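# Fetch the utility cart and park it in the yellow bay

## Task

Go into the adjoining room, get the utility cart and bring it back into the bay marked with yellow tape. All four wheels must end up fully inside the tape, touching none of it. The cart's load has to stay aboard, with nothing overhanging the cart's edges. The sliding door must never be slammed, whether opening or closing it, or the task fails. When finished, release the cart and back away from it. The robot must not fall over or be left leaning, or the task fails.

## Robot and tools

ROBOT. The robot is a Hello Robot Stretch 3 with a single arm. It has a two-wheel differential base (0.33 m long, 0.34 m wide), a lift that raises the arm along a vertical mast, and a telescoping arm that reaches out to the robot's right side. The base cannot strafe, so to move the gripper forward or back you drive the base. Turns in place pivot about the point midway between the drive wheels, 0.05 m behind the front edge. With the arm retracted and the wrist folded, a turn sweeps a circle of radius 0.28 m; an unfolded, level wrist pokes out past that circle. A loose object may occasionally get a brief shove from outside.

FRAMES. Base frame: origin on the floor between the drive wheels, x forward, y left, z up. Odometry frame: the base frame as it was at the start of the scene. hand_pose is reported in the base frame, at the point where the closed fingertips meet; with all wrist joints at zero its x axis points up, y points back along the arm toward the mast, z toward the robot's rear.

execute_actions. Arguments: actions (a list holding one action, or empty to just read state and images) and cameras (a list from head_camera, nav_camera, wrist_camera, all; omitted, null or ["all"] gives all, [] gives none). An action may have base, joints, or both, plus optional contact_limits; all its motions begin at once and may finish at different times.
- base: exactly one key. translate_m is a relative distance in metres, -1 to 1, measured from where the base last reported itself; positive drives forward, negative backward. rotate_rad is a relative turn in radians, -3.2 to 3.2, positive counter-clockwise (left) seen from above.
- joints: absolute targets, one number per named joint, any subset. lift_m 0 to 1.1 m (arm height). arm_m 0 to 0.52 m (extension). wrist_yaw_rad -1.345 to 4.42 (0 along the arm, positive toward the front, 3.0 folded over the base). wrist_pitch_rad -1.57 to 0.451 (0 level, negative tips the fingers down). wrist_roll_rad -2.911 to 2.911 (0 fingers side by side, level). gripper_m -0.089 to 0.179 (larger is wider; real fingertip gap is 0.007 m less when nearly shut and 0.025 m less when wide, zero below 0.007). head_pan_rad -3.953 to 1.73 (0 forward, positive left, -1.57 along the arm). head_tilt_rad -1.53 to 0.419 (0 level, negative down). Tolerances for done: lift and arm ±0.004, wrist yaw and roll ±0.02, pitch ±0.05, gripper ±0.004, head ±0.02.
- contact_limits: only arm_m, an effort percentage 1 to 100 at which the arm motion halts with contact_stop (negative sense when retracting). Smaller is softer; too small halts immediately. It also caps the arm's holding force until the next action.
Any joint or base left out of an action may keep pushing toward an earlier target without its status showing it. Unknown keys or out-of-range values get the whole call rejected and nothing moves. If a result reports a stop, the remaining execute_actions, wait and finished_scene calls of that same reply are skipped. No action runs longer than 15 s.

wait: seconds, 0 to 10. Commands nothing; returns state and images like an empty action.
zoom_image: camera (head_camera, nav_camera or wrist_camera) and region [x0, y0, x1, y1] in pixels of that camera's last full image, origin top-left, at most 504 by 504.
finished_scene: scene, the number of the current scene. Irreversible; the goal must hold at that moment. Its result tells whether the task succeeded.

RESULT LINES. base_status and joint_status: how each commanded motion ended. done (for the base, wheels turned the full amount even if they slipped), off_target (stopped short and may still push), contact_stop (arm or lift hit something firmly and went slack until re-commanded), time_out, torque_fault (a wrist servo overloaded and is limp for 10 s). on_its_own covers uncommanded parts; held at means the target held, not the position. joint_positions, motor_effort (percent of max, positive toward higher values, peak in brackets; readings are biased and noisy; positive wheel effort pushes forward), contact_limits (current, default, maximum). lidar_m: 12 distances from the base origin, 30 degree sectors, first straight ahead, going counter-clockwise (4th left, 7th behind, 10th right), dash for nothing; the scan plane is 0.17 m up, range 0.15 to 12 m, blind to clear objects and low things, partly blocked by the mast and, with the lift low, the robot's own parts. wrist_depth_mm (45 to 1000) and head_depth_mm (280 to 4000, image sideways): 7 by 7 grids of median depths. base_odometry from wheels only; heading -3.142 to 3.142, positive left. turned_by_wheels and turned_by_imu: turning since the last result. base_tilt in degrees, forward and right positive, with a fixed offset up to about 4. pictures lists the images in order. Camera intrinsics and poses are given per camera (head 896x504 pinhole, nav 672x504 fisheye, wrist 644x364 pinhole) and are only approximate.

SPEED. Full base speed (0.30 m/s, 1.9 rad/s) only with lift_m under 0.30, arm_m under 0.03 and wrist_yaw_rad over 2.54; otherwise 0.10 m/s and 0.63 rad/s.

GRIPPING. Close to a value below the object's width to hold it, lower to squeeze more; open at least 0.02 past the touch value to let go. Readings don't confirm a grasp. Over-squeezing triggers a stall guard that weakens the grip; send a new value to regrip.

AVOID. Fold or unfold the wrist only with lift_m between 0.32 and 0.95, wrist_pitch_rad -0.4 and roll near 0; once folded the lift may drop to 0.25. With wrist_yaw_rad under -0.4, keep pitch at -0.5 or lower. Pushing against a rigid thing with the gripper above roughly 0.45 m can tip the robot, especially on a second push or with a raised contact limit. Driving while holding, hooking or pushing something immovable, or snagging furniture (worst when reversing), can tip it; reverse the last move in small steps, pull the gripper away, and lower lift_m to about 0.2 if still leaning. Base, wrist and head keep pushing with no contact stop. Move the sliding door gently, keep the cart's load from shifting or falling, and avoid drops, hard hits and torque faults.

Each tool is called after "Call:" by a JSON object that holds its "op" and its "data".

## Session

Call:
{"op": "execute_actions", "data": {"actions": []}}

Scene clock: 0.00 s.
base_odometry: x=+0.000 y=+0.000 heading=+0.000 (m, m, rad; odometry frame)
turned_by_wheels: +0.000 (rad since the last result)
turned_by_imu: +0.000 (rad since the last result)
base_tilt: forward=-0.9 right=-1.2 (deg)
lidar_m: 1.14 1.13 1.08 0.88 0.87 0.96 1.42 2.65 1.43 1.17 1.16 1.28
head_depth_mm: 1349 1343 1330 1329 1323 1315 1311 / 1285 1266 1250 1271 1265 1256 1256 / 1234 1200 1204 1207 1210 1207 1198 / 1184 1147 1142 1158 1157 1152 1148 / 1124 1107 1095 1115 1111 1110 1099 / 1076 1067 1064 1077 1070 1061 1062 / 1048 1039 1040 1032 1028 1024 1020
base_status: not commanded
joint_positions: lift_m=+0.388 arm_m=-0.003 wrist_yaw_rad=+3.125 wrist_pitch_rad=-0.417 wrist_roll_rad=-0.004 gripper_m=+0.037 head_pan_rad=+0.010 head_tilt_rad=-0.003
joint_status: not commanded
motor_effort: left_wheel=+0 right_wheel=+0 lift_m=+40 arm_m=+0 wrist_yaw_rad=+0 wrist_pitch_rad=+4 wrist_roll_rad=+1 gripper_m=+1 head_pan_rad=-1 head_tilt_rad=+1 (%)
hand_pose: x=-0.0174 y=+0.0822 z=+0.4007 quat_wxyz=(+0.152, +0.691, +0.141, +0.692) (m; base frame)
wrist_depth_mm: 682 740 - 876 983 - 991 / 739 782 - 954 - - - / 789 845 934 - - - - / 848 897 880 924 930 899 899 / 781 767 759 746 760 730 715 / 647 640 654 621 620 605 596 / 542 541 - - 527 527 521
pictures: head_camera (sideways: a quarter turn clockwise sets it upright), nav_camera (sideways: a quarter turn counterclockwise sets it upright), wrist_camera
Images, in order (width x height): head_camera 896x504, nav_camera 672x504, wrist_camera 644x364.

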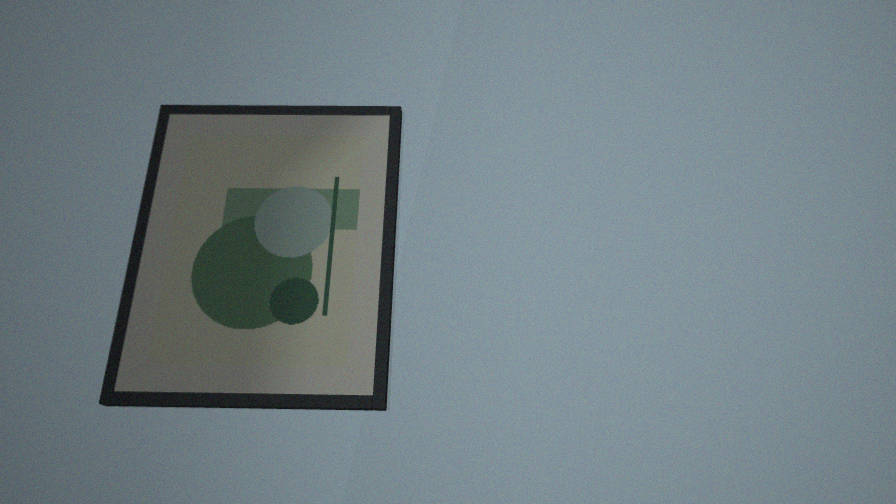

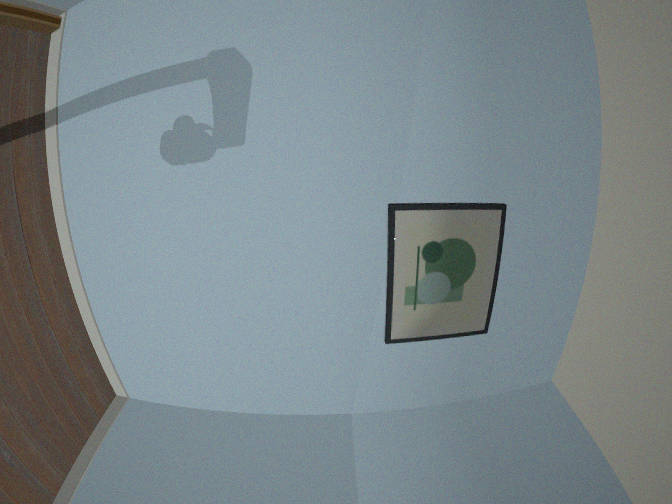

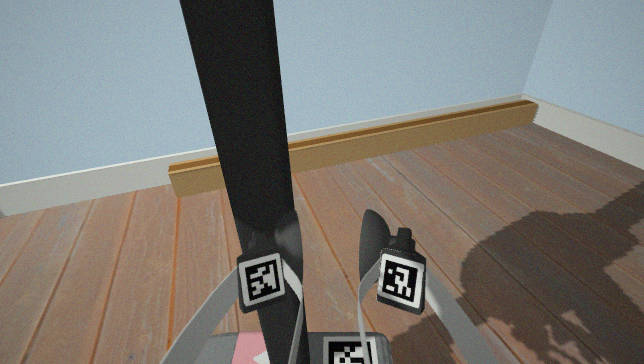

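Call:
{"op": "execute_actions", "data": {"actions": [{"joints": {"head_pan_rad": -2.7, "head_tilt_rad": -0.5}}], "cameras": ["head_camera", "nav_camera"]}}

Scene clock: 10.40 s.
base_odometry: x=+0.000 y=+0.000 heading=+0.000 (m, m, rad; odometry frame)
turned_by_wheels: +0.000 (rad since the last result)
turned_by_imu: +0.001 (rad since the last result)
base_tilt: forward=-1.0 right=-1.3 (deg)
lidar_m: 1.14 1.13 1.08 0.88 0.87 0.96 1.42 2.65 1.43 1.17 1.16 1.28
head_depth_mm: 2208 2375 2567 2754 2112 1662 1376 / 2266 2395 2595 2753 2136 1656 1368 / 2239 2401 2620 2708 2084 1664 1362 / 2259 2417 2630 2775 2098 1640 1354 / 2264 2492 2658 2787 2085 1650 1359 / 2303 2463 2705 2786 2080 1641 1354 / 2306 2490 2700 2770 2094 1638 1353
base_status: not commanded
joint_positions: lift_m=+0.388 arm_m=-0.003 wrist_yaw_rad=+3.125 wrist_pitch_rad=-0.417 wrist_roll_rad=-0.004 gripper_m=+0.037 head_pan_rad=-2.693 head_tilt_rad=-0.494
joint_status: all done
motor_effort: left_wheel=+0(0) right_wheel=+0(0) lift_m=+40(40) arm_m=+1(1) wrist_yaw_rad=+1(0) wrist_pitch_rad=+4(4) wrist_roll_rad=+1(0) gripper_m=+0(0) head_pan_rad=-3(33) head_tilt_rad=-3(24) (%)
hand_pose: x=-0.0174 y=+0.0822 z=+0.4007 quat_wxyz=(+0.152, +0.691, +0.141, +0.692) (m; base frame)
wrist_depth_mm: 677 733 - 869 967 - 975 / 737 788 - 962 - - 992 / 786 863 898 - - - - / 836 882 915 928 924 912 890 / 778 761 760 750 769 729 720 / 641 634 659 621 615 601 599 / 542 549 - - 523 523 520
pictures: head_camera (sideways: a quarter turn clockwise sets it upright), nav_camera (sideways: a quarter turn counterclockwise sets it upright)
camera_calibration (this result's frames):
head_camera: T_world_to_cam=[[0.400222, 0.2142, -0.891034, 1.1762], [0.435508, -0.899946, -0.0207272, 0.0276302], [-0.806322, -0.379757, -0.453464, 0.555866], [0, 0, 0, 1]] pos_world=[-0.0345679, -0.0159829, 1.30068]
nav_camera: T_world_to_cam=[[-0.434829, -0.169079, 0.884498, -1.10059], [-0.421309, 0.906284, -0.0338766, 0.0943333], [-0.795879, -0.387377, -0.465313, 0.567743], [0, 0, 0, 1]] pos_world=[0.0130286, -0.0516489, 1.24085]
Images, in order (width x height): head_camera 896x504, nav_camera 672x504.

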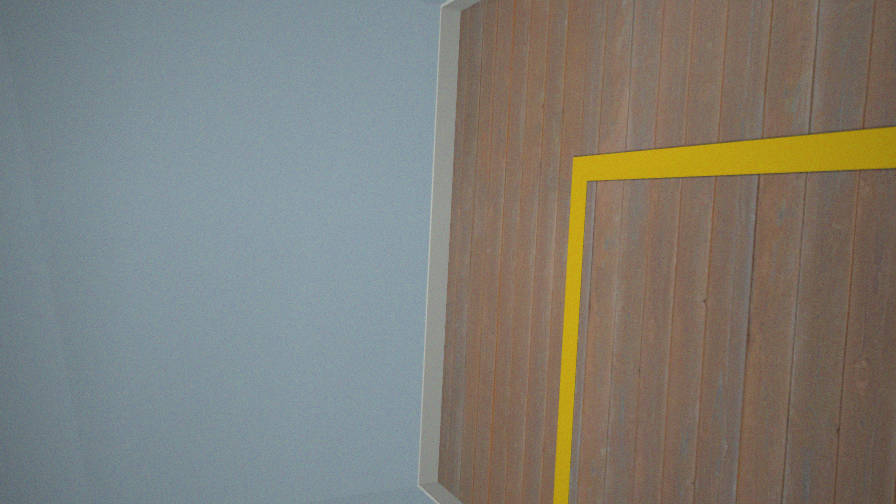

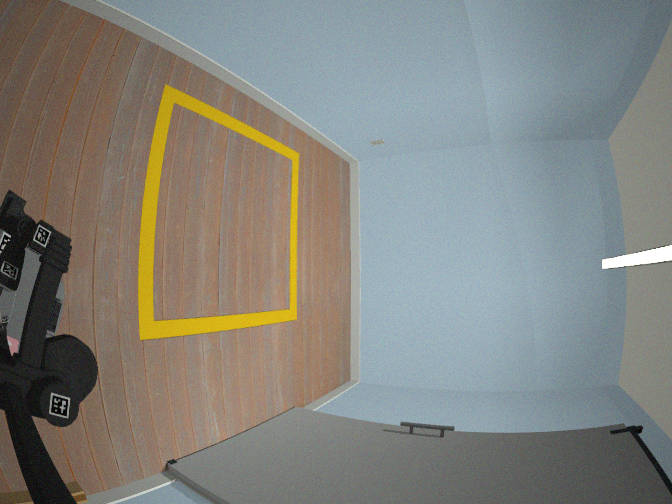

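Call:
{"op": "execute_actions", "data": {"actions": [{"joints": {"head_pan_rad": -3.6, "head_tilt_rad": -0.3}}], "cameras": ["head_camera", "nav_camera"]}}

Scene clock: 23.27 s.
base_odometry: x=+0.000 y=+0.000 heading=+0.000 (m, m, rad; odometry frame)
turned_by_wheels: +0.000 (rad since the last result)
turned_by_imu: +0.001 (rad since the last result)
base_tilt: forward=-1.0 right=-1.2 (deg)
lidar_m: 1.14 1.13 1.07 0.88 0.87 0.96 1.42 2.65 1.43 1.16 1.16 1.28
head_depth_mm: 805 833 864 896 938 968 1015 / 860 897 929 967 1013 1064 1107 / 926 967 1010 1057 1107 1167 1230 / 939 986 1034 1088 1154 1225 1299 / 1024 1072 1142 1202 1275 1357 1455 / 1132 1200 1268 1347 1432 1548 1545 / 1260 1341 1427 1543 1664 1782 1584
base_status: not commanded
joint_positions: lift_m=+0.388 arm_m=-0.003 wrist_yaw_rad=+3.125 wrist_pitch_rad=-0.417 wrist_roll_rad=-0.004 gripper_m=+0.037 head_pan_rad=-3.593 head_tilt_rad=-0.310
joint_status: all done
motor_effort: left_wheel=+0(0) right_wheel=+0(0) lift_m=+40(40) arm_m=+0(1) wrist_yaw_rad=+0(0) wrist_pitch_rad=+4(4) wrist_roll_rad=+1(0) gripper_m=+0(1) head_pan_rad=-3(34) head_tilt_rad=+4(20) (%)
hand_pose: x=-0.0174 y=+0.0822 z=+0.4007 quat_wxyz=(+0.152, +0.691, +0.141, +0.692) (m; base frame)
wrist_depth_mm: 693 727 - 864 947 - 978 / 733 782 - 952 - - - / 787 855 921 - - - - / 836 898 903 930 914 891 902 / 791 758 761 752 762 724 717 / 652 640 653 620 616 604 608 / 548 545 - - 535 522 512
pictures: head_camera (sideways: a quarter turn clockwise sets it upright), nav_camera (sideways: a quarter turn counterclockwise sets it upright)
camera_calibration (this result's frames):
head_camera: T_world_to_cam=[[0.263302, -0.106097, -0.958862, 1.26557], [-0.437671, -0.898896, -0.0207217, 0.0329544], [-0.859719, 0.425122, -0.283117, 0.334508], [0, 0, 0, 1]] pos_world=[-0.03122, 0.0216889, 1.30889]
nav_camera: T_world_to_cam=[[-0.250368, 0.161689, 0.954554, -1.19314], [0.442255, 0.896175, -0.0358021, 0.0915806], [-0.861236, 0.413192, -0.295881, 0.347651], [0, 0, 0, 1]] pos_world=[-0.0398169, -0.0328012, 1.24506]
Images, in order (width x height): head_camera 896x504, nav_camera 672x504.

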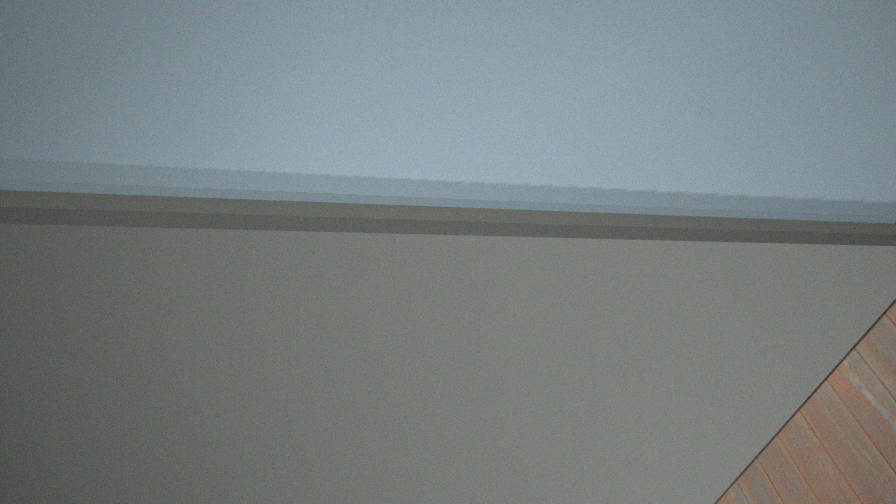

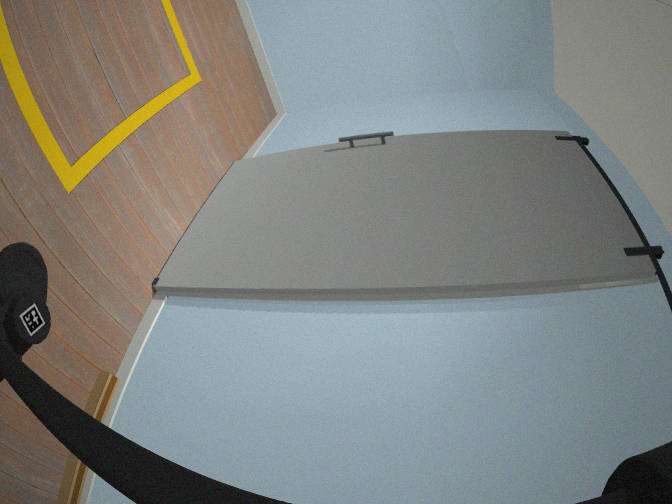

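Call:
{"op": "execute_actions", "data": {"actions": [{"base": {"rotate_rad": -2.763}, "joints": {"head_pan_rad": -1.9, "head_tilt_rad": -0.8, "lift_m": 0.6}}]}}

Scene clock: 37.93 s.
base_odometry: x=+0.000 y=+0.000 heading=-2.763 (m, m, rad; odometry frame)
turned_by_wheels: -2.763 (rad since the last result)
turned_by_imu: -2.755 (rad since the last result)
base_tilt: forward=-1.0 right=-1.3 (deg)
lidar_m: 2.65 1.61 1.20 1.16 1.21 1.17 1.13 1.18 0.90 0.87 0.91 1.19
head_depth_mm: 878 1004 1184 1429 1529 1343 1177 / 841 967 1128 1344 1504 1346 1177 / 814 924 1079 1270 1452 1334 1214 / 788 894 1028 1219 1427 1336 1209 / 765 862 986 1157 1365 1328 1178 / 738 832 948 1103 1321 1318 1172 / 717 806 913 1055 1250 1296 1152
base_status: done
joint_positions: lift_m=+0.600 arm_m=-0.003 wrist_yaw_rad=+3.125 wrist_pitch_rad=-0.417 wrist_roll_rad=-0.004 gripper_m=+0.037 head_pan_rad=-1.907 head_tilt_rad=-0.790
joint_status: all done
motor_effort: left_wheel=+4(9) right_wheel=-4(8) lift_m=+52(56) arm_m=+0(1) wrist_yaw_rad=-1(0) wrist_pitch_rad=+5(4) wrist_roll_rad=+0(0) gripper_m=+0(1) head_pan_rad=+2(32) head_tilt_rad=-4(27) (%)
hand_pose: x=-0.0174 y=+0.0821 z=+0.6124 quat_wxyz=(+0.152, +0.691, +0.141, +0.692) (m; base frame)
wrist_depth_mm: - - - - - - - / - - - - - - - / - - - - - - - / - - - - - - - / - - - - - - - / 907 899 915 888 856 871 860 / 776 783 764 750 744 735 726
pictures: head_camera (sideways: a quarter turn clockwise sets it upright), nav_camera (sideways: a quarter turn counterclockwise sets it upright), wrist_camera
camera_calibration (this result's frames):
head_camera: T_world_to_cam=[[0.210633, 0.661469, -0.719786, 0.954103], [0.946425, -0.322347, -0.0192756, 0.022616], [-0.244771, -0.677164, -0.693928, 0.865277], [0, 0, 0, 1]] pos_world=[-0.0105751, -0.0378854, 1.28763]
nav_camera: T_world_to_cam=[[-0.266217, -0.651781, 0.710148, -0.874328], [-0.935838, 0.351283, -0.0284106, 0.0903437], [-0.230946, -0.672147, -0.703479, 0.874137], [0, 0, 0, 1]] pos_world=[0.0536644, -0.0140588, 1.23841]
wrist_camera: T_world_to_cam=[[0.999297, 0.0208016, -0.0311785, 0.0382452], [-0.0155956, -0.525655, -0.850555, 0.604996], [-0.0340821, 0.850444, -0.524961, 0.417236], [0, 0, 0, 1]] pos_world=[-0.0145628, -0.0376119, 0.734808]
Images, in order (width x height): head_camera 896x504, nav_camera 672x504, wrist_camera 644x364.

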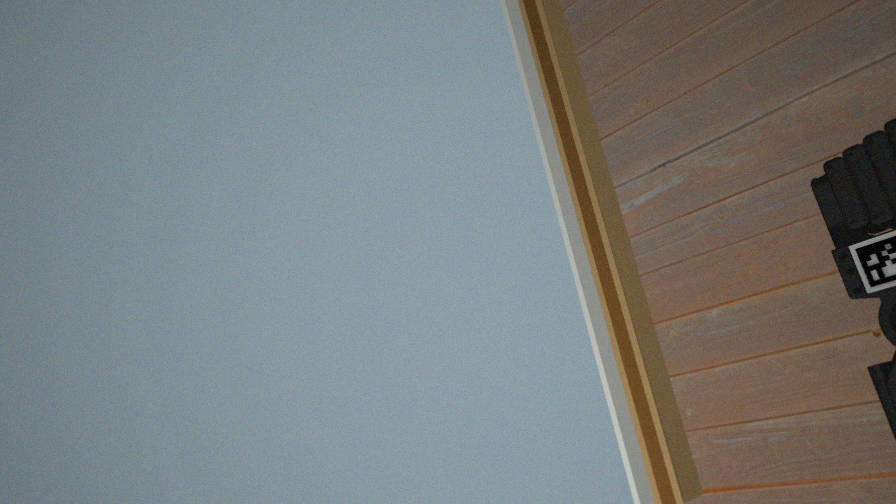

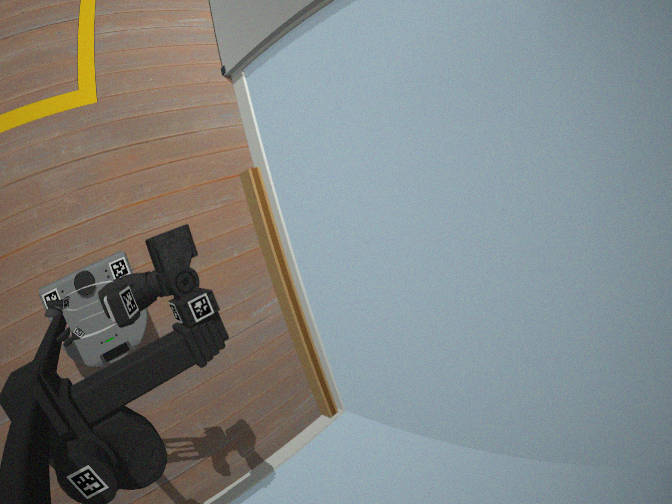

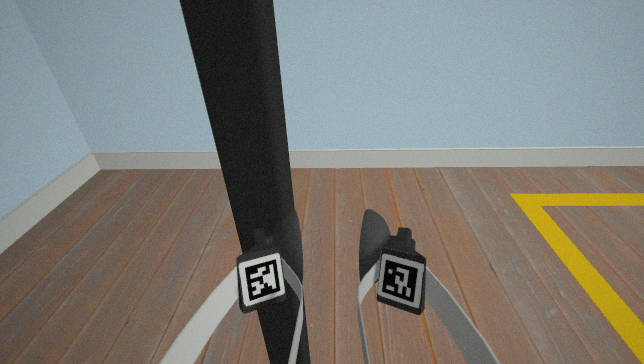

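Call:
{"op": "execute_actions", "data": {"actions": [{"joints": {"head_pan_rad": -0.9, "head_tilt_rad": -0.4, "lift_m": 0.28}}], "cameras": []}}

Call:
{"op": "execute_actions", "data": {"actions": [{"base": {"translate_m": 1.0}}], "cameras": ["head_camera", "nav_camera"]}}

Scene clock: 55.83 s.
base_odometry: x=+0.000 y=+0.000 heading=-2.763 (m, m, rad; odometry frame)
turned_by_wheels: +0.000 (rad since the last result)
turned_by_imu: +0.001 (rad since the last result)
base_tilt: forward=-1.1 right=-1.2 (deg)
lidar_m: 2.65 1.61 1.20 1.16 1.21 1.17 1.13 1.18 0.90 0.87 0.91 1.19
head_depth_mm: 759 802 842 893 941 1002 1069 / 809 853 899 954 1017 1077 1163 / 860 914 970 1026 1101 1177 1288 / 905 967 1031 1104 1186 1279 1377 / 921 989 1062 1141 1236 1351 1414 / 999 1083 1168 1264 1379 1517 1452 / 1093 1180 1294 1403 1563 1683 1448
base_status: not commanded
joint_positions: lift_m=+0.280 arm_m=-0.003 wrist_yaw_rad=+3.125 wrist_pitch_rad=-0.418 wrist_roll_rad=-0.004 gripper_m=+0.037 head_pan_rad=-0.907 head_tilt_rad=-0.409
joint_status: all done
motor_effort: left_wheel=+4(4) right_wheel=-4(4) lift_m=+26(49) arm_m=-1(0) wrist_yaw_rad=+0(1) wrist_pitch_rad=+4(5) wrist_roll_rad=+0(0) gripper_m=+1(0) head_pan_rad=+2(32) head_tilt_rad=+3(25) (%)
hand_pose: x=-0.0174 y=+0.0821 z=+0.2932 quat_wxyz=(+0.152, +0.691, +0.141, +0.692) (m; base frame)
wrist_depth_mm: - - - - - - - / - - - - - - - / - - - 979 954 923 912 / 762 772 745 739 722 713 698 / 607 599 594 582 602 577 562 / 507 516 - - - 482 477 / 443 - - - 417 411 408
pictures: none
No camera images: the call's "cameras" was empty. Leave "cameras" out to get every camera's image.

Scene clock: 60.93 s.
base_odometry: x=-0.929 y=-0.370 heading=-2.763 (m, m, rad; odometry frame)
turned_by_wheels: +0.000 (rad since the last result)
turned_by_imu: +0.001 (rad since the last result)
base_tilt: forward=-1.0 right=-1.2 (deg)
lidar_m: 1.64 1.58 1.17 1.14 1.19 1.66 2.13 1.24 0.87 0.84 0.87 1.30
head_depth_mm: 729 766 810 853 901 960 1023 / 775 817 861 912 976 1039 1108 / 829 875 925 990 1059 1142 1237 / 885 938 994 1059 1155 1249 1358 / 1022 1094 1175 1260 1364 1489 1454 / 1106 1190 1276 1389 1528 1642 1449 / 1215 1304 1417 1557 1711 1779 1438
base_status: done
joint_positions: lift_m=+0.280 arm_m=-0.003 wrist_yaw_rad=+3.125 wrist_pitch_rad=-0.418 wrist_roll_rad=-0.004 gripper_m=+0.037 head_pan_rad=-0.907 head_tilt_rad=-0.408
joint_status: not commanded
motor_effort: left_wheel=+4(13) right_wheel=-4(8) lift_m=+27(27) arm_m=+0(1) wrist_yaw_rad=+0(1) wrist_pitch_rad=+5(5) wrist_roll_rad=+1(1) gripper_m=+0(0) head_pan_rad=+2(2) head_tilt_rad=+3(3) (%)
hand_pose: x=-0.0174 y=+0.0821 z=+0.2932 quat_wxyz=(+0.152, +0.691, +0.141, +0.692) (m; base frame)
wrist_depth_mm: - - - - - - - / - - - - - - - / - - - 976 982 952 932 / 778 755 751 733 726 717 698 / 615 602 599 590 607 579 557 / 508 515 - - - 479 474 / 441 - - - 413 409 406
pictures: head_camera (sideways: a quarter turn clockwise sets it upright), nav_camera (sideways: a quarter turn counterclockwise sets it upright)
camera_calibration (this result's frames):
head_camera: T_world_to_cam=[[-0.246685, 0.284052, -0.926532, 1.22647], [0.787474, 0.615997, -0.0208119, 0.0255957], [0.564829, -0.734754, -0.37564, 0.446231], [0, 0, 0, 1]] pos_world=[0.0303502, -0.0362767, 1.30451]
nav_camera: T_world_to_cam=[[0.210299, -0.327891, 0.921011, -1.15217], [-0.793784, -0.607196, -0.0349204, 0.0979681], [0.570685, -0.72374, -0.387968, 0.45876], [0, 0, 0, 1]] pos_world=[0.0582578, 0.013724, 1.24256]
Images, in order (width x height): head_camera 896x504, nav_camera 672x504.

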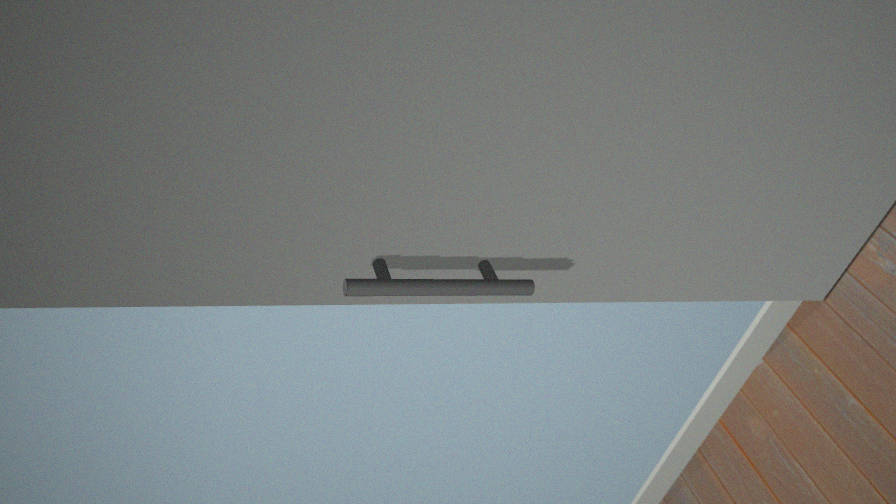

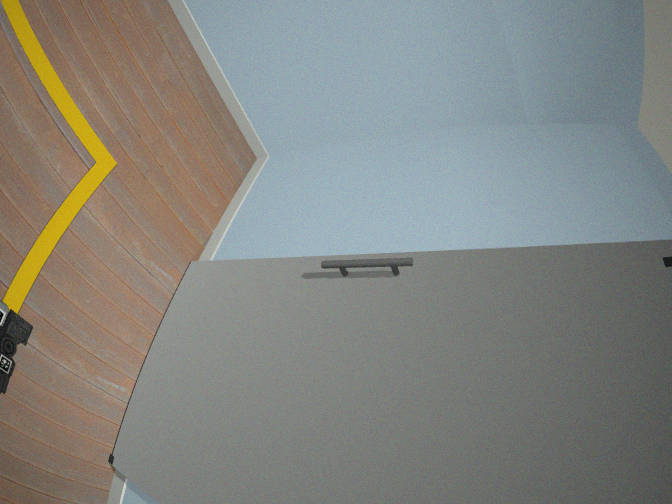

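Call:
{"op": "execute_actions", "data": {"actions": [{"base": {"rotate_rad": -0.36}}], "cameras": []}}

Call:
{"op": "execute_actions", "data": {"actions": [{"base": {"translate_m": 0.73}}], "cameras": []}}

Call:
{"op": "execute_actions", "data": {"actions": [{"base": {"rotate_rad": 0.34}, "joints": {"lift_m": 0.68, "head_pan_rad": -1.57, "head_tilt_rad": -0.7}}], "cameras": ["head_camera"]}}

Scene clock: 125.10 s.
base_odometry: x=-0.929 y=-0.370 heading=-3.123 (m, m, rad; odometry frame)
turned_by_wheels: -0.360 (rad since the last result)
turned_by_imu: -0.357 (rad since the last result)
base_tilt: forward=-1.0 right=-1.2 (deg)
lidar_m: 1.60 1.64 1.38 1.15 1.14 1.26 2.04 2.08 1.09 0.84 0.84 0.93
head_depth_mm: 667 708 750 799 855 921 997 / 687 729 775 827 887 962 1037 / 704 751 801 855 918 992 1085 / 723 771 825 886 954 1027 1129 / 744 793 854 917 989 1078 1183 / 768 821 882 951 1035 1124 1243 / 793 851 909 990 1077 1180 1296
base_status: done
joint_positions: lift_m=+0.280 arm_m=-0.003 wrist_yaw_rad=+3.125 wrist_pitch_rad=-0.418 wrist_roll_rad=-0.004 gripper_m=+0.037 head_pan_rad=-0.907 head_tilt_rad=-0.408
joint_status: not commanded
motor_effort: left_wheel=+4(12) right_wheel=-4(10) lift_m=+27(27) arm_m=-1(1) wrist_yaw_rad=+1(0) wrist_pitch_rad=+4(5) wrist_roll_rad=+0(0) gripper_m=+0(0) head_pan_rad=+2(2) head_tilt_rad=+3(2) (%)
hand_pose: x=-0.0174 y=+0.0821 z=+0.2932 quat_wxyz=(+0.152, +0.691, +0.141, +0.692) (m; base frame)
wrist_depth_mm: 911 933 - - - - - / 960 - - - - - - / 987 - - 976 979 929 936 / 785 762 751 733 733 705 703 / 611 600 596 585 613 572 564 / 501 513 - - - 478 478 / 442 - - - 414 410 408
pictures: none
No camera images: the call's "cameras" was empty. Leave "cameras" out to get every camera's image.

Scene clock: 129.23 s.
base_odometry: x=-1.659 y=-0.384 heading=-3.122 (m, m, rad; odometry frame)
turned_by_wheels: +0.000 (rad since the last result)
turned_by_imu: +0.001 (rad since the last result)
base_tilt: forward=-1.0 right=-1.2 (deg)
lidar_m: 0.96 0.95 1.06 1.38 1.38 1.54 2.47 1.51 0.73 0.60 0.60 0.73
head_depth_mm: 465 492 522 553 580 619 689 / 524 552 582 586 622 667 723 / 541 575 611 655 702 763 823 / 555 592 633 677 733 793 865 / 573 610 652 703 757 829 907 / 591 629 676 727 790 865 951 / 607 651 700 755 827 906 1000
base_status: done
joint_positions: lift_m=+0.280 arm_m=-0.003 wrist_yaw_rad=+3.125 wrist_pitch_rad=-0.418 wrist_roll_rad=-0.004 gripper_m=+0.037 head_pan_rad=-0.907 head_tilt_rad=-0.408
joint_status: not commanded
motor_effort: left_wheel=+4(13) right_wheel=-4(7) lift_m=+27(27) arm_m=+0(1) wrist_yaw_rad=+0(0) wrist_pitch_rad=+4(4) wrist_roll_rad=+1(0) gripper_m=+0(1) head_pan_rad=+2(3) head_tilt_rad=+2(3) (%)
hand_pose: x=-0.0174 y=+0.0821 z=+0.2932 quat_wxyz=(+0.152, +0.691, +0.141, +0.692) (m; base frame)
wrist_depth_mm: - - - - - - 819 / - - - - - - 849 / - - 999 997 971 938 845 / 780 775 761 733 725 715 710 / 609 600 599 593 599 574 568 / 510 519 - - - 478 472 / 443 - - - 417 412 412
pictures: none
No camera images: the call's "cameras" was empty. Leave "cameras" out to get every camera's image.

Scene clock: 133.70 s.
base_odometry: x=-1.659 y=-0.384 heading=-2.783 (m, m, rad; odometry frame)
turned_by_wheels: +0.340 (rad since the last result)
turned_by_imu: +0.339 (rad since the last result)
base_tilt: forward=-1.0 right=-1.3 (deg)
lidar_m: 0.95 0.99 1.35 1.38 1.43 1.96 2.54 0.84 0.62 0.60 0.68 0.93
head_depth_mm: 487 540 612 697 818 991 1179 / 486 541 607 698 818 988 1175 / 484 540 606 697 817 986 1173 / 485 538 585 668 814 983 1172 / 490 557 627 735 854 1045 1199 / 533 592 668 764 895 1080 1200 / 533 591 665 765 895 1078 1200
base_status: done
joint_positions: lift_m=+0.680 arm_m=-0.003 wrist_yaw_rad=+3.125 wrist_pitch_rad=-0.418 wrist_roll_rad=-0.004 gripper_m=+0.037 head_pan_rad=-1.563 head_tilt_rad=-0.692
joint_status: all done
motor_effort: left_wheel=-4(11) right_wheel=+3(10) lift_m=+52(53) arm_m=+0(0) wrist_yaw_rad=-1(0) wrist_pitch_rad=+5(5) wrist_roll_rad=+0(1) gripper_m=-1(1) head_pan_rad=-3(32) head_tilt_rad=-4(22) (%)
hand_pose: x=-0.0174 y=+0.0820 z=+0.6922 quat_wxyz=(+0.153, +0.691, +0.141, +0.692) (m; base frame)
wrist_depth_mm: - - - - - - - / - - - - - - - / - - - - - - - / - - - - - - - / - - - - - - - / - - - 985 963 984 947 / 871 853 850 833 825 829 804
pictures: head_camera (sideways: a quarter turn clockwise sets it upright)
camera_calibration (this result's frames):
head_camera: T_world_to_cam=[[-0.0242263, 0.619743, -0.784431, 1.03979], [0.999705, 0.0138243, -0.0199529, 0.0231753], [-0.00152149, -0.784683, -0.619895, 0.767494], [0, 0, 0, 1]] pos_world=[0.00318959, -0.0424843, 1.29187]
Images, in order (width x height): head_camera 896x504.

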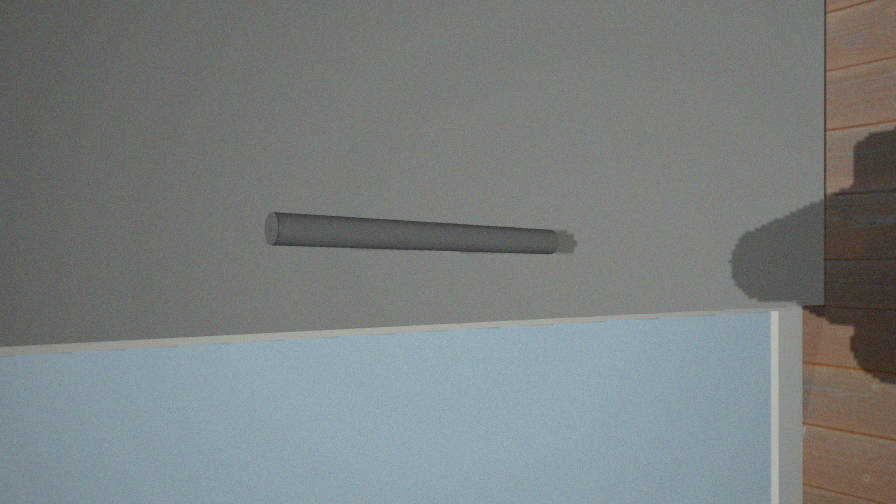

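Call:
{"op": "execute_actions", "data": {"actions": [{"joints": {"wrist_yaw_rad": 0.0, "gripper_m": 0.11}}], "cameras": []}}

Call:
{"op": "execute_actions", "data": {"actions": [{"joints": {"wrist_pitch_rad": 0.0}}]}}

Scene clock: 143.13 s.
base_odometry: x=-1.659 y=-0.384 heading=-2.783 (m, m, rad; odometry frame)
turned_by_wheels: +0.000 (rad since the last result)
turned_by_imu: +0.001 (rad since the last result)
base_tilt: forward=-1.0 right=-1.2 (deg)
lidar_m: 0.95 0.99 1.35 1.38 1.43 1.97 2.53 0.85 0.62 0.60 0.68 0.93
head_depth_mm: 486 541 610 698 818 988 1178 / 486 539 609 699 818 987 1169 / 485 541 608 698 813 986 1174 / 484 539 584 669 817 979 1136 / 491 556 630 734 854 1032 1192 / 533 594 670 764 893 1076 1198 / 534 592 667 763 895 1078 1199
base_status: not commanded
joint_positions: lift_m=+0.680 arm_m=-0.003 wrist_yaw_rad=+0.002 wrist_pitch_rad=-0.418 wrist_roll_rad=-0.004 gripper_m=+0.110 head_pan_rad=-1.563 head_tilt_rad=-0.692
joint_status: all done
motor_effort: left_wheel=-3(4) right_wheel=+3(3) lift_m=+52(52) arm_m=+0(1) wrist_yaw_rad=-3(2) wrist_pitch_rad=+5(5) wrist_roll_rad=+1(1) gripper_m=+1(80) head_pan_rad=-3(3) head_tilt_rad=-4(4) (%)
hand_pose: x=-0.0211 y=-0.3668 z=+0.6922 quat_wxyz=(+0.694, +0.148, -0.690, -0.146) (m; base frame)
wrist_depth_mm: 375 370 360 314 309 307 305 / 410 407 401 342 337 334 332 / 456 451 447 378 374 371 362 / 514 509 497 424 420 409 407 / 575 570 547 479 471 459 455 / 677 657 658 557 542 508 524 / 783 765 749 664 628 615 605
pictures: none
No camera images: the call's "cameras" was empty. Leave "cameras" out to get every camera's image.

Scene clock: 144.17 s.
base_odometry: x=-1.659 y=-0.384 heading=-2.783 (m, m, rad; odometry frame)
turned_by_wheels: +0.000 (rad since the last result)
turned_by_imu: +0.000 (rad since the last result)
base_tilt: forward=-1.0 right=-1.2 (deg)
lidar_m: 0.95 0.99 1.36 1.38 1.43 1.96 2.54 0.85 0.62 0.60 0.68 0.93
head_depth_mm: 485 539 610 700 818 991 1183 / 486 538 611 697 815 983 1179 / 484 540 610 696 816 1012 1166 / 484 539 584 667 815 982 - / 491 555 630 736 854 1074 1191 / 533 594 668 765 896 1081 1201 / 533 592 668 764 892 1082 1198
base_status: not commanded
joint_positions: lift_m=+0.680 arm_m=-0.003 wrist_yaw_rad=+0.002 wrist_pitch_rad=-0.022 wrist_roll_rad=-0.004 gripper_m=+0.110 head_pan_rad=-1.563 head_tilt_rad=-0.692
joint_status: all done
motor_effort: left_wheel=-3(3) right_wheel=+3(3) lift_m=+52(52) arm_m=+0(2) wrist_yaw_rad=-2(2) wrist_pitch_rad=+7(7) wrist_roll_rad=+0(1) gripper_m=+0(0) head_pan_rad=-4(4) head_tilt_rad=-4(4) (%)
hand_pose: x=-0.0210 y=-0.3980 z=+0.7887 quat_wxyz=(+0.709, +0.009, -0.705, -0.007) (m; base frame)
wrist_depth_mm: 393 390 385 324 324 316 315 / 407 404 396 336 331 327 323 / 424 417 412 346 341 340 334 / 441 429 424 360 356 350 344 / 455 447 439 373 368 365 359 / 468 463 460 386 383 371 372 / 489 484 474 400 396 391 379
pictures: head_camera (sideways: a quarter turn clockwise sets it upright), nav_camera (sideways: a quarter turn counterclockwise sets it upright), wrist_camera
camera_calibration (this result's frames):
head_camera: T_world_to_cam=[[-0.0242263, 0.619743, -0.784431, 1.03979], [0.999705, 0.0138243, -0.0199529, 0.0231753], [-0.00152149, -0.784683, -0.619895, 0.767494], [0, 0, 0, 1]] pos_world=[0.00318959, -0.0424843, 1.29187]
nav_camera: T_world_to_cam=[[-0.0313605, -0.630272, 0.775741, -0.961251], [-0.99946, 0.0121571, -0.0305274, 0.0934913], [0.00980981, -0.77628, -0.630312, 0.777498], [0, 0, 0, 1]] pos_world=[0.0556684, -0.00342964, 1.2386]
wrist_camera: T_world_to_cam=[[-0.998689, -0.0492116, -0.0141045, -0.025926], [0.00619647, 0.157286, -0.987534, 0.882822], [0.0508166, -0.986326, -0.156775, -0.101715], [0, 0, 0, 1]] pos_world=[-0.0261936, -0.240455, 0.855504]
Images, in order (width x height): head_camera 896x504, nav_camera 672x504, wrist_camera 644x364.

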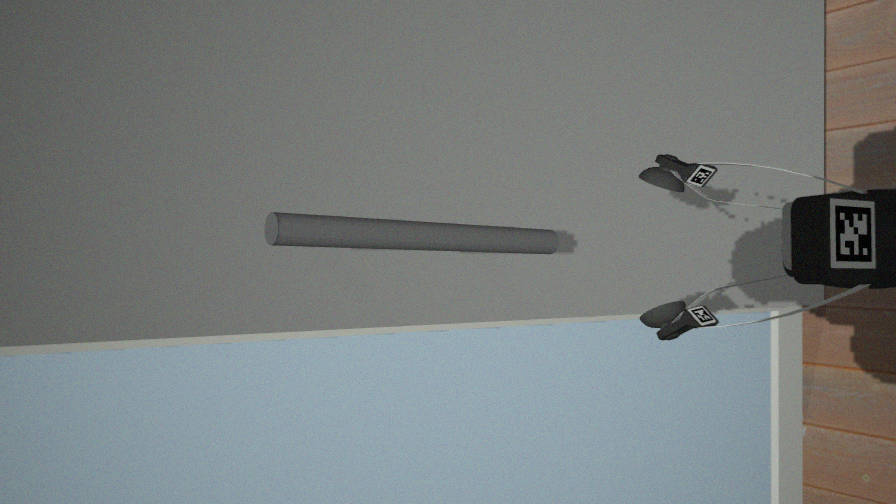

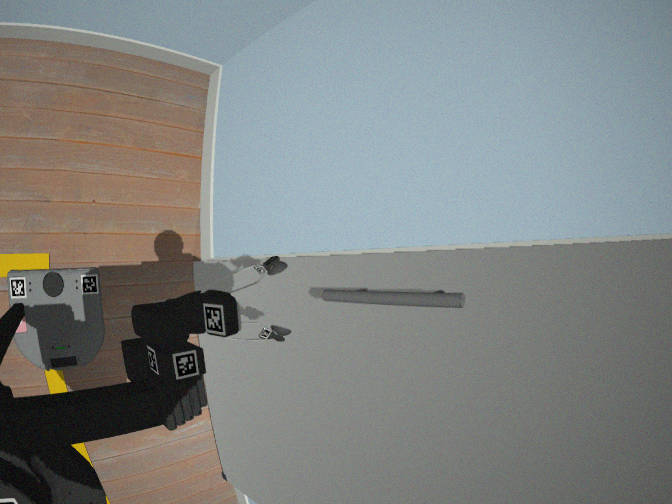

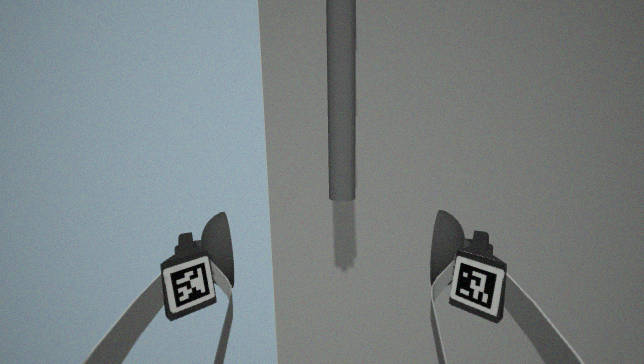

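Call:
{"op": "execute_actions", "data": {"actions": [{"joints": {"lift_m": 0.725, "arm_m": 0.14}, "contact_limits": {"arm_m": 20}}], "cameras": ["head_camera", "wrist_camera"]}}

Scene clock: 156.83 s.
base_odometry: x=-1.659 y=-0.384 heading=-2.783 (m, m, rad; odometry frame)
turned_by_wheels: +0.000 (rad since the last result)
turned_by_imu: +0.001 (rad since the last result)
base_tilt: forward=-1.0 right=-1.2 (deg)
lidar_m: 0.95 0.99 1.35 1.38 1.43 1.97 2.54 0.85 0.62 0.60 0.68 0.93
head_depth_mm: 485 541 610 701 818 962 - / 484 541 610 698 808 - 1173 / 485 539 608 699 821 - 1179 / 485 539 584 671 778 - 1185 / 490 555 630 730 874 1053 1184 / 534 592 669 762 893 1079 1194 / 534 593 665 766 894 1077 1191
base_status: not commanded
joint_positions: lift_m=+0.725 arm_m=+0.140 wrist_yaw_rad=+0.001 wrist_pitch_rad=-0.020 wrist_roll_rad=-0.004 gripper_m=+0.110 head_pan_rad=-1.563 head_tilt_rad=-0.692
joint_status: all done
motor_effort: left_wheel=-3(3) right_wheel=+3(3) lift_m=+52(52) arm_m=+4(5) wrist_yaw_rad=-1(2) wrist_pitch_rad=+6(7) wrist_roll_rad=+1(1) gripper_m=+1(0) head_pan_rad=-3(3) head_tilt_rad=-4(4) (%)
contact_limits: arm_m 20 (drawing in: default 29, maximum 47; extending or still: default 39, maximum 64)
hand_pose: x=-0.0212 y=-0.5404 z=+0.8341 quat_wxyz=(+0.709, +0.008, -0.705, -0.007) (m; base frame)
wrist_depth_mm: 258 251 197 133 191 189 185 / 265 263 203 138 198 195 191 / 274 272 210 144 203 201 198 / 282 279 218 150 210 207 204 / 292 291 224 157 217 214 211 / 306 299 232 226 226 220 218 / 317 313 304 237 233 231 227
pictures: head_camera (sideways: a quarter turn clockwise sets it upright), wrist_camera
camera_calibration (this result's frames):
head_camera: T_world_to_cam=[[-0.0241432, 0.619746, -0.784431, 1.03979], [0.999707, 0.0136901, -0.0199529, 0.0231753], [-0.00162682, -0.784683, -0.619895, 0.767495], [0, 0, 0, 1]] pos_world=[0.00318389, -0.0424839, 1.29187]
wrist_camera: T_world_to_cam=[[-0.998743, -0.0481096, -0.0140326, -0.0320422], [0.00637474, 0.155775, -0.987772, 0.949415], [0.0497072, -0.98662, -0.155273, -0.236389], [0, 0, 0, 1]] pos_world=[-0.026304, -0.382663, 0.900651]
Images, in order (width x height): head_camera 896x504, wrist_camera 644x364.

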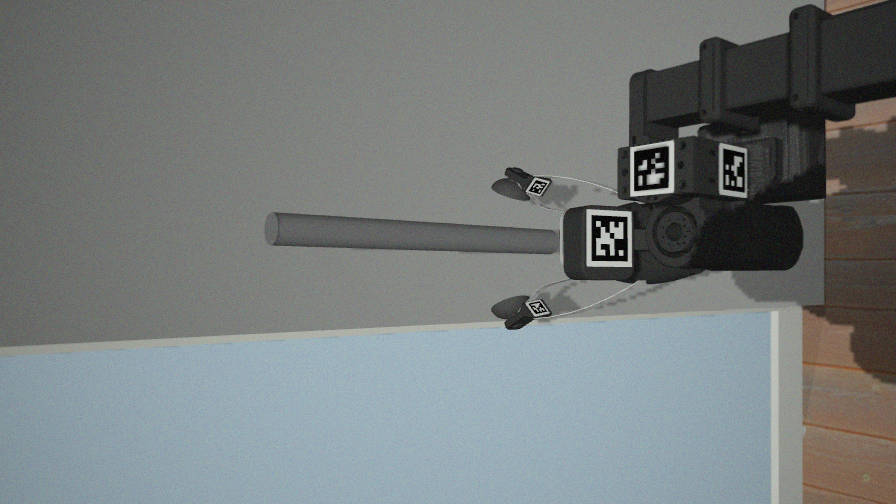

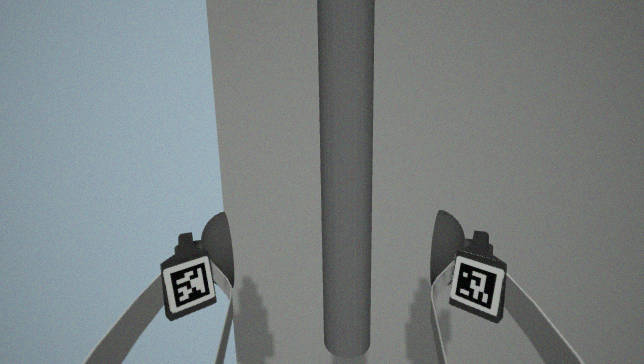

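Call:
{"op": "execute_actions", "data": {"actions": [{"base": {"translate_m": -0.008}, "joints": {"gripper_m": 0.015}}], "cameras": ["wrist_camera"]}}

Call:
{"op": "execute_actions", "data": {"actions": [{"base": {"translate_m": -0.05}}], "cameras": ["head_camera", "wrist_camera"]}}

Scene clock: 167.20 s.
base_odometry: x=-1.651 y=-0.381 heading=-2.783 (m, m, rad; odometry frame)
turned_by_wheels: +0.000 (rad since the last result)
turned_by_imu: +0.001 (rad since the last result)
base_tilt: forward=-1.0 right=-1.2 (deg)
lidar_m: 0.96 1.00 1.37 1.38 1.43 1.96 2.54 0.84 0.62 0.60 0.68 0.93
head_depth_mm: 485 541 609 697 819 960 - / 485 540 609 698 807 - 1177 / 485 539 608 695 796 - 1191 / 483 538 584 653 793 - 1193 / 483 547 617 721 851 1034 1192 / 534 592 667 764 896 1080 1204 / 532 591 666 764 898 1072 1196
base_status: done
joint_positions: lift_m=+0.725 arm_m=+0.140 wrist_yaw_rad=+0.001 wrist_pitch_rad=-0.020 wrist_roll_rad=-0.004 gripper_m=+0.015 head_pan_rad=-1.563 head_tilt_rad=-0.692
joint_status: all done
motor_effort: left_wheel=-3(10) right_wheel=+3(6) lift_m=+52(52) arm_m=+3(5) wrist_yaw_rad=+0(1) wrist_pitch_rad=+6(6) wrist_roll_rad=+0(0) gripper_m=-5(78) head_pan_rad=-4(3) head_tilt_rad=-4(4) (%)
hand_pose: x=-0.0213 y=-0.5404 z=+0.8340 quat_wxyz=(+0.709, +0.008, -0.705, -0.007) (m; base frame)
wrist_depth_mm: 257 253 196 132 191 188 186 / 264 261 202 136 196 194 192 / 273 270 209 141 203 201 197 / 283 279 218 146 210 207 204 / 292 291 226 148 217 214 212 / 306 301 293 154 223 222 218 / 320 314 242 235 235 231 227
pictures: wrist_camera
camera_calibration (this result's frames):
wrist_camera: T_world_to_cam=[[-0.998746, -0.0480532, -0.0140429, -0.0320178], [0.00638448, 0.155958, -0.987743, 0.949444], [0.0496543, -0.986594, -0.155456, -0.236234], [0, 0, 0, 1]] pos_world=[-0.0263094, -0.382679, 0.900633]
Images, in order (width x height): wrist_camera 644x364.

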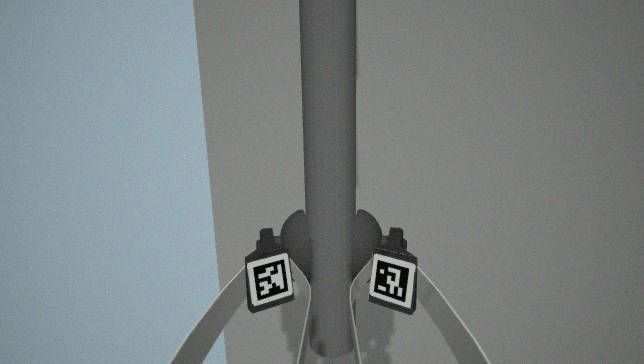

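Scene clock: 168.93 s.
base_odometry: x=-1.605 y=-0.364 heading=-2.783 (m, m, rad; odometry frame)
turned_by_wheels: +0.000 (rad since the last result)
turned_by_imu: +0.001 (rad since the last result)
base_tilt: forward=-1.0 right=-1.2 (deg)
lidar_m: 1.01 1.05 1.43 1.38 1.43 1.96 2.53 0.85 0.62 0.60 0.68 0.93
head_depth_mm: 487 539 609 700 819 968 - / 484 539 609 700 806 - 1169 / 485 540 608 697 798 - 1179 / 484 537 578 655 - - 1184 / 483 538 617 706 837 1026 1188 / 522 581 653 763 888 1076 1206 / 533 592 670 764 894 1072 1192
base_status: done
joint_positions: lift_m=+0.725 arm_m=+0.140 wrist_yaw_rad=+0.022 wrist_pitch_rad=-0.021 wrist_roll_rad=-0.004 gripper_m=+0.015 head_pan_rad=-1.563 head_tilt_rad=-0.692
joint_status: not commanded
on_its_own: wrist_yaw_rad is at rest, and its effort (-25) is outside its rest range (-12 to +12)
motor_effort: left_wheel=+2(18) right_wheel=-5(32) lift_m=+52(52) arm_m=+4(5) wrist_yaw_rad=-25(90) wrist_pitch_rad=+6(6) wrist_roll_rad=+0(0) gripper_m=-7(15) head_pan_rad=-3(4) head_tilt_rad=-4(4) (%)
hand_pose: x=-0.0158 y=-0.5403 z=+0.8339 quat_wxyz=(+0.709, +0.015, -0.705, +0.000) (m; base frame)
wrist_depth_mm: 260 257 198 134 191 186 183 / 270 265 205 140 196 193 189 / 281 275 211 144 202 198 194 / 289 284 220 149 209 205 201 / 299 297 229 149 216 212 208 / 313 307 286 155 221 219 216 / 327 319 245 235 232 228 223
pictures: head_camera (sideways: a quarter turn clockwise sets it upright), wrist_camera
camera_calibration (this result's frames):
head_camera: T_world_to_cam=[[-0.0241432, 0.619746, -0.784431, 1.03979], [0.999707, 0.0136901, -0.0199529, 0.0231753], [-0.00162681, -0.784683, -0.619895, 0.767494], [0, 0, 0, 1]] pos_world=[0.00318389, -0.0424839, 1.29187]
wrist_camera: T_world_to_cam=[[-0.997492, -0.0693607, -0.0140647, -0.0380402], [0.00305249, 0.156382, -0.987692, 0.949455], [0.0707065, -0.985258, -0.155778, -0.235166], [0, 0, 0, 1]] pos_world=[-0.0242152, -0.382816, 0.900601]
Images, in order (width x height): head_camera 896x504, wrist_camera 644x364.

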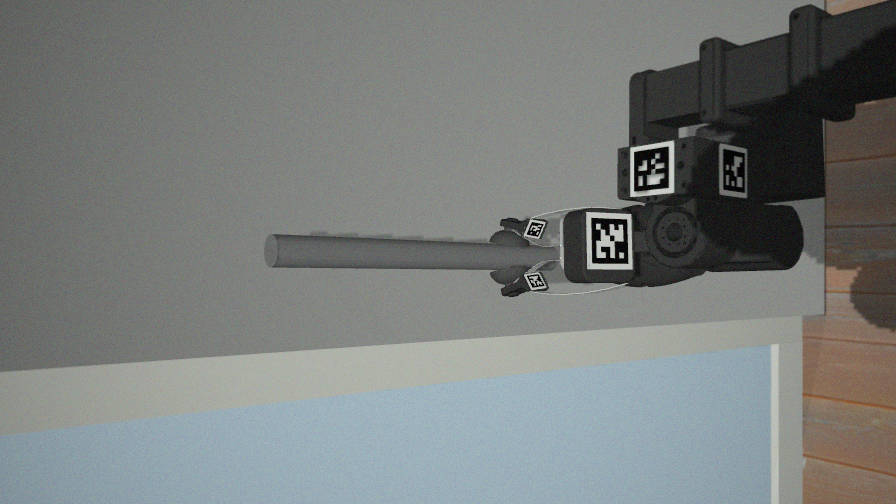

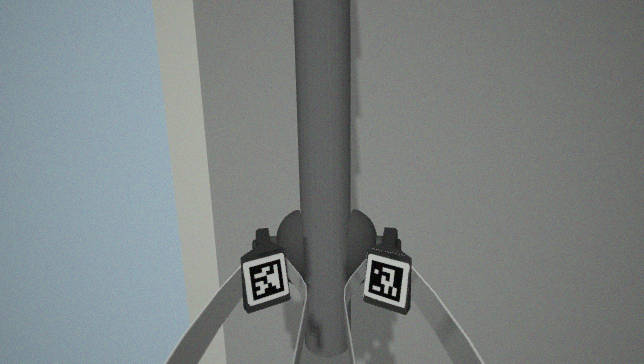

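Call:
{"op": "execute_actions", "data": {"actions": [{"base": {"translate_m": -0.15}}], "cameras": ["head_camera", "nav_camera"]}}

Scene clock: 176.67 s.
base_odometry: x=-1.464 y=-0.311 heading=-2.782 (m, m, rad; odometry frame)
turned_by_wheels: +0.000 (rad since the last result)
turned_by_imu: +0.001 (rad since the last result)
base_tilt: forward=-1.0 right=-1.2 (deg)
lidar_m: 1.16 1.21 1.43 1.38 1.43 1.97 2.54 0.84 0.62 0.60 0.68 0.93
head_depth_mm: 485 539 607 698 820 961 - / 484 540 609 696 809 - 1180 / 484 538 607 695 814 - 1196 / 483 538 584 668 772 - 1195 / 482 537 595 693 831 1029 1186 / 504 3167 2575 2080 1585 1172 1202 / 2859 3094 725 776 875 1071 1200
base_status: done
joint_positions: lift_m=+0.725 arm_m=+0.140 wrist_yaw_rad=+0.114 wrist_pitch_rad=-0.021 wrist_roll_rad=-0.004 gripper_m=+0.015 head_pan_rad=-1.563 head_tilt_rad=-0.692
joint_status: not commanded
on_its_own: wrist_yaw_rad is held at +0.100, not at your +0.000, by its stall guard, which is not easing now; wrist_yaw_rad is at rest, and its effort (-15) is outside its rest range (-12 to +12)
motor_effort: left_wheel=+1(20) right_wheel=-3(40) lift_m=+52(52) arm_m=+3(3) wrist_yaw_rad=-15(100) wrist_pitch_rad=+7(7) wrist_roll_rad=+0(1) gripper_m=-6(20) head_pan_rad=-3(3) head_tilt_rad=-4(4) (%)
hand_pose: x=+0.0077 y=-0.5387 z=+0.8337 quat_wxyz=(+0.708, +0.048, -0.704, +0.033) (m; base frame)
wrist_depth_mm: 271 303 205 135 187 180 172 / 284 303 212 139 192 184 177 / 307 303 221 144 199 190 182 / 324 305 230 148 206 196 188 / 337 311 317 151 211 203 195 / 349 324 425 157 217 209 199 / 363 336 255 238 230 217 207
pictures: head_camera (sideways: a quarter turn clockwise sets it upright), nav_camera (sideways: a quarter turn counterclockwise sets it upright)
camera_calibration (this result's frames):
head_camera: T_world_to_cam=[[-0.0241425, 0.619799, -0.784389, 1.03974], [0.999707, 0.0136897, -0.0199525, 0.0231748], [-0.00162854, -0.784641, -0.619948, 0.767564], [0, 0, 0, 1]] pos_world=[0.00318381, -0.0424832, 1.29187]
nav_camera: T_world_to_cam=[[-0.0314458, -0.63032, 0.775699, -0.961195], [-0.999458, 0.0122951, -0.030526, 0.0934896], [0.00970389, -0.776238, -0.630365, 0.777567], [0, 0, 0, 1]] pos_world=[0.0556679, -0.0034321, 1.2386]
Images, in order (width x height): head_camera 896x504, nav_camera 672x504.

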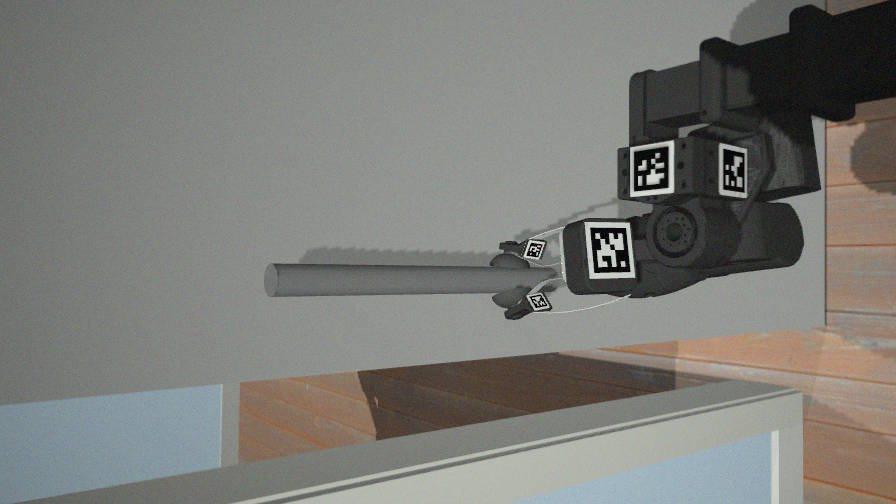

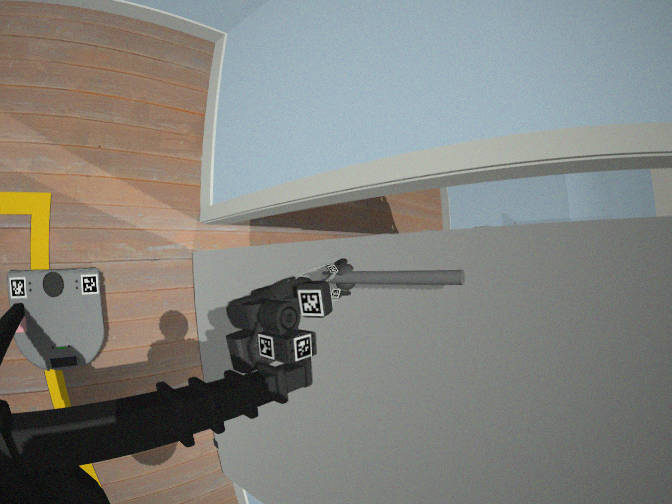

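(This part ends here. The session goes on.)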